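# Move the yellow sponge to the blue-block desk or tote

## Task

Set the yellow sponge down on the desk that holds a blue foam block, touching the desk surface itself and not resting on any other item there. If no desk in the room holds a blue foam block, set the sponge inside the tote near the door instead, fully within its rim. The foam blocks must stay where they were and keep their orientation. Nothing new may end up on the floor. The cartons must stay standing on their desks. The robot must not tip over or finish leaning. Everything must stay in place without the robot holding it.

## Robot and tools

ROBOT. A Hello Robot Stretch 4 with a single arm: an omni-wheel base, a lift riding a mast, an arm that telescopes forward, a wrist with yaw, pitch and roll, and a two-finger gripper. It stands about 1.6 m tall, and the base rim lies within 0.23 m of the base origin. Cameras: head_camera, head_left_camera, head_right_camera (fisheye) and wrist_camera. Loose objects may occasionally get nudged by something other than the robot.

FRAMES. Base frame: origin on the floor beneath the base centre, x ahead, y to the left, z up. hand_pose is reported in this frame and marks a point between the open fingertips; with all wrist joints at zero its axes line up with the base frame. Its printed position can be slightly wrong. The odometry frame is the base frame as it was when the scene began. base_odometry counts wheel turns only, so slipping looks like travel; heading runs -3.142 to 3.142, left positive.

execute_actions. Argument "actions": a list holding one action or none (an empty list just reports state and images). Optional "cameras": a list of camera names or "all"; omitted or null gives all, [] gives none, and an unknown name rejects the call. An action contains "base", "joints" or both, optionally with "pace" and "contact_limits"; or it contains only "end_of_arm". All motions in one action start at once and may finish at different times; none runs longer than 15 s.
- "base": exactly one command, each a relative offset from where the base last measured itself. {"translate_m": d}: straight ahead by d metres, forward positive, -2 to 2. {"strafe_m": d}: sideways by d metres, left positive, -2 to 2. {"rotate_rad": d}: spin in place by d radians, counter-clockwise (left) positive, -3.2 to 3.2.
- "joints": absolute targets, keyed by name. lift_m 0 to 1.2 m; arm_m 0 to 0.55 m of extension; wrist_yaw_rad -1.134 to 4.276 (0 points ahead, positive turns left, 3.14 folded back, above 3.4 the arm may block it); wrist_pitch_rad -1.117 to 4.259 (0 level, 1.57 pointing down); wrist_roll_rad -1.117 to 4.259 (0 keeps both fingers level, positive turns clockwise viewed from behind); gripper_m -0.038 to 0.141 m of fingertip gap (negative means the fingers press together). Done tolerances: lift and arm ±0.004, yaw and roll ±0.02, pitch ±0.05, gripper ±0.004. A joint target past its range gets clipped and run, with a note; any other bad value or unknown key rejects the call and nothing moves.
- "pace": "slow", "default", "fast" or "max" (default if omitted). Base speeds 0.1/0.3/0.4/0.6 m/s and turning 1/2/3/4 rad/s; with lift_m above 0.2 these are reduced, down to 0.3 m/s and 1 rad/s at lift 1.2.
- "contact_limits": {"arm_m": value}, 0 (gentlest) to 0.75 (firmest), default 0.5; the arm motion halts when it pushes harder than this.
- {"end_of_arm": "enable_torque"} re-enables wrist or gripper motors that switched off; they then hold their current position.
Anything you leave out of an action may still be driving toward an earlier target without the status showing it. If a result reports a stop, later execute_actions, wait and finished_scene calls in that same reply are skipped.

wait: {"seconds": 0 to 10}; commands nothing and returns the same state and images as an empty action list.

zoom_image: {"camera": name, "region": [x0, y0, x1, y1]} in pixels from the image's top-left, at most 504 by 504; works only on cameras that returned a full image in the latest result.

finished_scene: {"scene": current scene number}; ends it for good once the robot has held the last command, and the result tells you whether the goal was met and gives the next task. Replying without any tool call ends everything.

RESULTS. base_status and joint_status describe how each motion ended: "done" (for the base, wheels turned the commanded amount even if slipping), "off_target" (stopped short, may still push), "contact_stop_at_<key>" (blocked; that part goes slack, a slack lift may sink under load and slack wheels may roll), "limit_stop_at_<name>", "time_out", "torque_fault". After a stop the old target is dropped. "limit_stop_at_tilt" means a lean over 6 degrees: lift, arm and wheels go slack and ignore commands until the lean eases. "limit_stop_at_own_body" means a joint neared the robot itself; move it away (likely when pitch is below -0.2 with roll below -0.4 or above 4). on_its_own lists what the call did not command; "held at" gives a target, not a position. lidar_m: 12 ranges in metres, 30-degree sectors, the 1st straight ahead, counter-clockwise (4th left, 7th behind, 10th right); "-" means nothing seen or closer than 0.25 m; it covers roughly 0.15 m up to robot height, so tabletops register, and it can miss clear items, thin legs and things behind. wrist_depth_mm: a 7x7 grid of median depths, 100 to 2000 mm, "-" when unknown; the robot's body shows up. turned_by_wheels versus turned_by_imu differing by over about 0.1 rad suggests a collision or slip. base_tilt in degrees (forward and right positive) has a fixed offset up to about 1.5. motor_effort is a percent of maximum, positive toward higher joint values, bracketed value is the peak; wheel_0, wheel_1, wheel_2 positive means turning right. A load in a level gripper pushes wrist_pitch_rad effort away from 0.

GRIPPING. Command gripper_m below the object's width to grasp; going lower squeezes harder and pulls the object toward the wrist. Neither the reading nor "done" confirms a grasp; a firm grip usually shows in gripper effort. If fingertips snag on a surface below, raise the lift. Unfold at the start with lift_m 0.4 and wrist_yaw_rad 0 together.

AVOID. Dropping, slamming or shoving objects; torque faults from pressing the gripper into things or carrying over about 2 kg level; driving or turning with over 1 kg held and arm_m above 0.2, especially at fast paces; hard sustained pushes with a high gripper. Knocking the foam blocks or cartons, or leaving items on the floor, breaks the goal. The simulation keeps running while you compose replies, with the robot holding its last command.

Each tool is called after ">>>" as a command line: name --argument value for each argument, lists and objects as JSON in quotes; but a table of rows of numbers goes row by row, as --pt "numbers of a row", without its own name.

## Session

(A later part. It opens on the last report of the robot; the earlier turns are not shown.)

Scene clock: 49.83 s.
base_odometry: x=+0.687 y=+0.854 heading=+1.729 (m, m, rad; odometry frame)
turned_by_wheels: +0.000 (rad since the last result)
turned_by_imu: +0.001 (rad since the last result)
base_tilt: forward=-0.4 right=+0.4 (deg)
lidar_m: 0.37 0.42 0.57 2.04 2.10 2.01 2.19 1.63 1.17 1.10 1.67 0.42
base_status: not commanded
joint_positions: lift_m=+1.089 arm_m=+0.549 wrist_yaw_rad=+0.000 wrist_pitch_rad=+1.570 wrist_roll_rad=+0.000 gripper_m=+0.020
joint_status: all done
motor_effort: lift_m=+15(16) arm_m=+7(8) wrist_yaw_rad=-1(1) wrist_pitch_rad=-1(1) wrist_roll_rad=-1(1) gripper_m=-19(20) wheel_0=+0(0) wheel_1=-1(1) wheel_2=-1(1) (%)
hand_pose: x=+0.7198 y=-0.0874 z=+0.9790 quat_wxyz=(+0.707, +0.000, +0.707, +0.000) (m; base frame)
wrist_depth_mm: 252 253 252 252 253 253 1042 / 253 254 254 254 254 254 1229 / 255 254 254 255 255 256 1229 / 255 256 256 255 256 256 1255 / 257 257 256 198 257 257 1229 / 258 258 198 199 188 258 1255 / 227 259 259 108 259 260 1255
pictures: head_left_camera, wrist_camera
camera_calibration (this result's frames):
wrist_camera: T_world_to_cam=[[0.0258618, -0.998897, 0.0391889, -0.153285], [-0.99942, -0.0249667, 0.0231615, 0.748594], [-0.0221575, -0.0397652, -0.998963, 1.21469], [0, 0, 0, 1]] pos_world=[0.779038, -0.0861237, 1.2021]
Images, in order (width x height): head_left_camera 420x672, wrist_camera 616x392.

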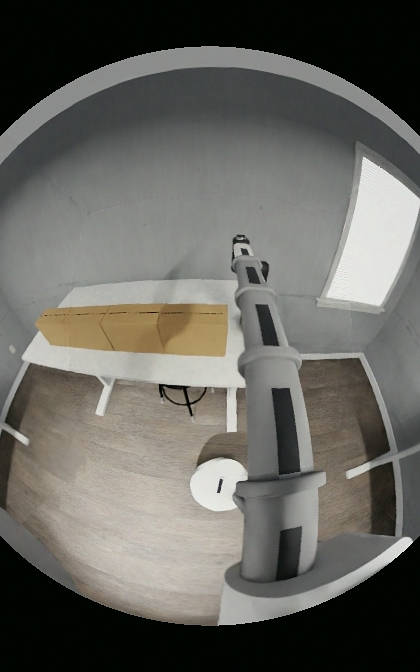

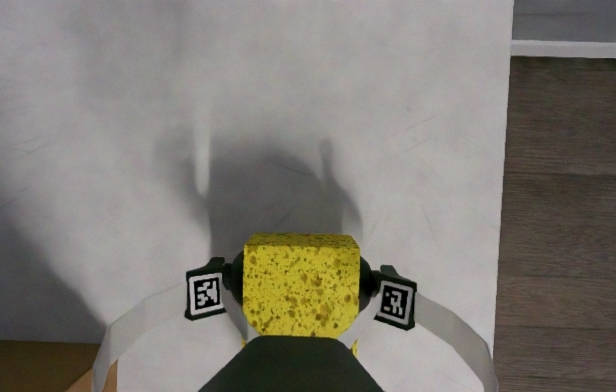

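>>> execute_actions --actions '[{"joints":{"gripper_m":0.1}}]' --cameras '["wrist_camera"]'

>>> execute_actions --actions '[{"joints":{"lift_m":1.19},"pace":"fast"}]' --cameras '["wrist_camera","head_left_camera"]'

Scene clock: 51.73 s.
base_odometry: x=+0.687 y=+0.854 heading=+1.729 (m, m, rad; odometry frame)
turned_by_wheels: +0.000 (rad since the last result)
turned_by_imu: +0.001 (rad since the last result)
base_tilt: forward=-0.5 right=+0.5 (deg)
lidar_m: 0.38 0.42 0.56 2.05 2.12 2.03 2.20 1.63 1.17 1.10 1.70 0.42
base_status: not commanded
joint_positions: lift_m=+1.089 arm_m=+0.549 wrist_yaw_rad=+0.000 wrist_pitch_rad=+1.570 wrist_roll_rad=+0.000 gripper_m=+0.100
joint_status: all done
motor_effort: lift_m=+15(15) arm_m=+7(8) wrist_yaw_rad=-1(1) wrist_pitch_rad=-1(1) wrist_roll_rad=-1(2) gripper_m=+0(19) wheel_0=+0(0) wheel_1=-1(1) wheel_2=-1(1) (%)
hand_pose: x=+0.7198 y=-0.0874 z=+0.9790 quat_wxyz=(+0.707, +0.000, +0.707, +0.000) (m; base frame)
wrist_depth_mm: 252 252 253 253 252 253 1025 / 253 254 254 254 253 253 1205 / 254 255 255 255 255 255 1205 / 256 256 256 256 256 256 1229 / 257 257 257 212 257 257 1229 / 259 258 213 213 209 259 1229 / 227 259 259 109 259 260 1229
pictures: wrist_camera
camera_calibration (this result's frames):
wrist_camera: T_world_to_cam=[[0.0258616, -0.998897, 0.0391889, -0.153285], [-0.99942, -0.0249665, 0.0231616, 0.748594], [-0.0221576, -0.0397652, -0.998963, 1.21469], [0, 0, 0, 1]] pos_world=[0.779038, -0.0861237, 1.2021]
Images, in order (width x height): wrist_camera 616x392.

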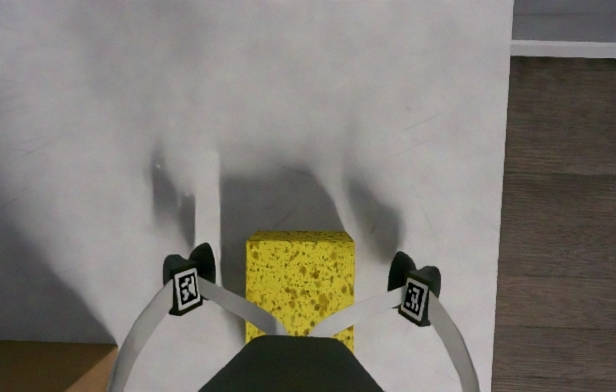

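Scene clock: 52.90 s.
base_odometry: x=+0.687 y=+0.854 heading=+1.729 (m, m, rad; odometry frame)
turned_by_wheels: +0.000 (rad since the last result)
turned_by_imu: +0.000 (rad since the last result)
base_tilt: forward=-0.2 right=+0.4 (deg)
lidar_m: 0.38 0.42 0.55 2.03 2.10 2.01 2.21 1.64 1.15 1.09 1.71 0.41
base_status: not commanded
joint_positions: lift_m=+1.190 arm_m=+0.549 wrist_yaw_rad=+0.000 wrist_pitch_rad=+1.570 wrist_roll_rad=+0.000 gripper_m=+0.100
joint_status: all done
motor_effort: lift_m=+20(22) arm_m=+7(8) wrist_yaw_rad=-1(1) wrist_pitch_rad=-1(0) wrist_roll_rad=-1(1) gripper_m=-2(1) wheel_0=+0(0) wheel_1=-1(1) wheel_2=-1(1) (%)
hand_pose: x=+0.7198 y=-0.0874 z=+1.0796 quat_wxyz=(+0.707, +0.000, +0.707, +0.000) (m; base frame)
wrist_depth_mm: 351 351 353 353 353 1042 1025 / 353 353 353 355 355 1308 1336 / 355 355 357 355 355 1336 1336 / 357 357 357 357 357 1336 1336 / 359 359 357 314 359 1336 1336 / 322 327 359 315 210 1336 1336 / 227 260 362 108 362 1336 1366
pictures: head_left_camera, wrist_camera
camera_calibration (this result's frames):
wrist_camera: T_world_to_cam=[[0.0258617, -0.998897, 0.0391889, -0.157227], [-0.99942, -0.0249665, 0.0231617, 0.746266], [-0.0221578, -0.0397652, -0.998963, 1.31519], [0, 0, 0, 1]] pos_world=[0.779041, -0.0861237, 1.3027]
Images, in order (width x height): head_left_camera 420x672, wrist_camera 616x392.

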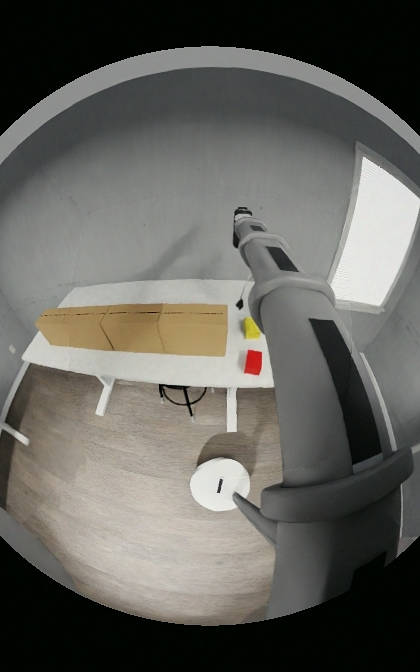

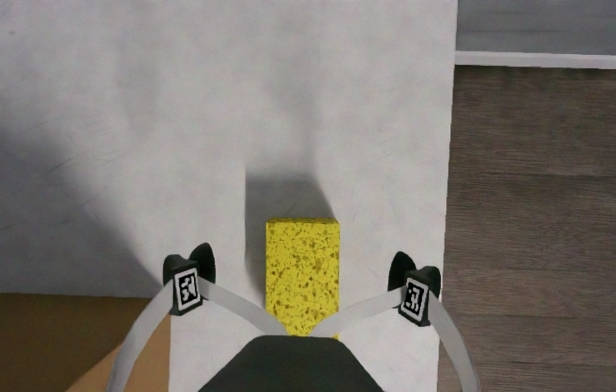

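The sponge is on the desk, clear of the red block and the cartons.

>>> finished_scene --scene 2

The scene is finished: the task was done.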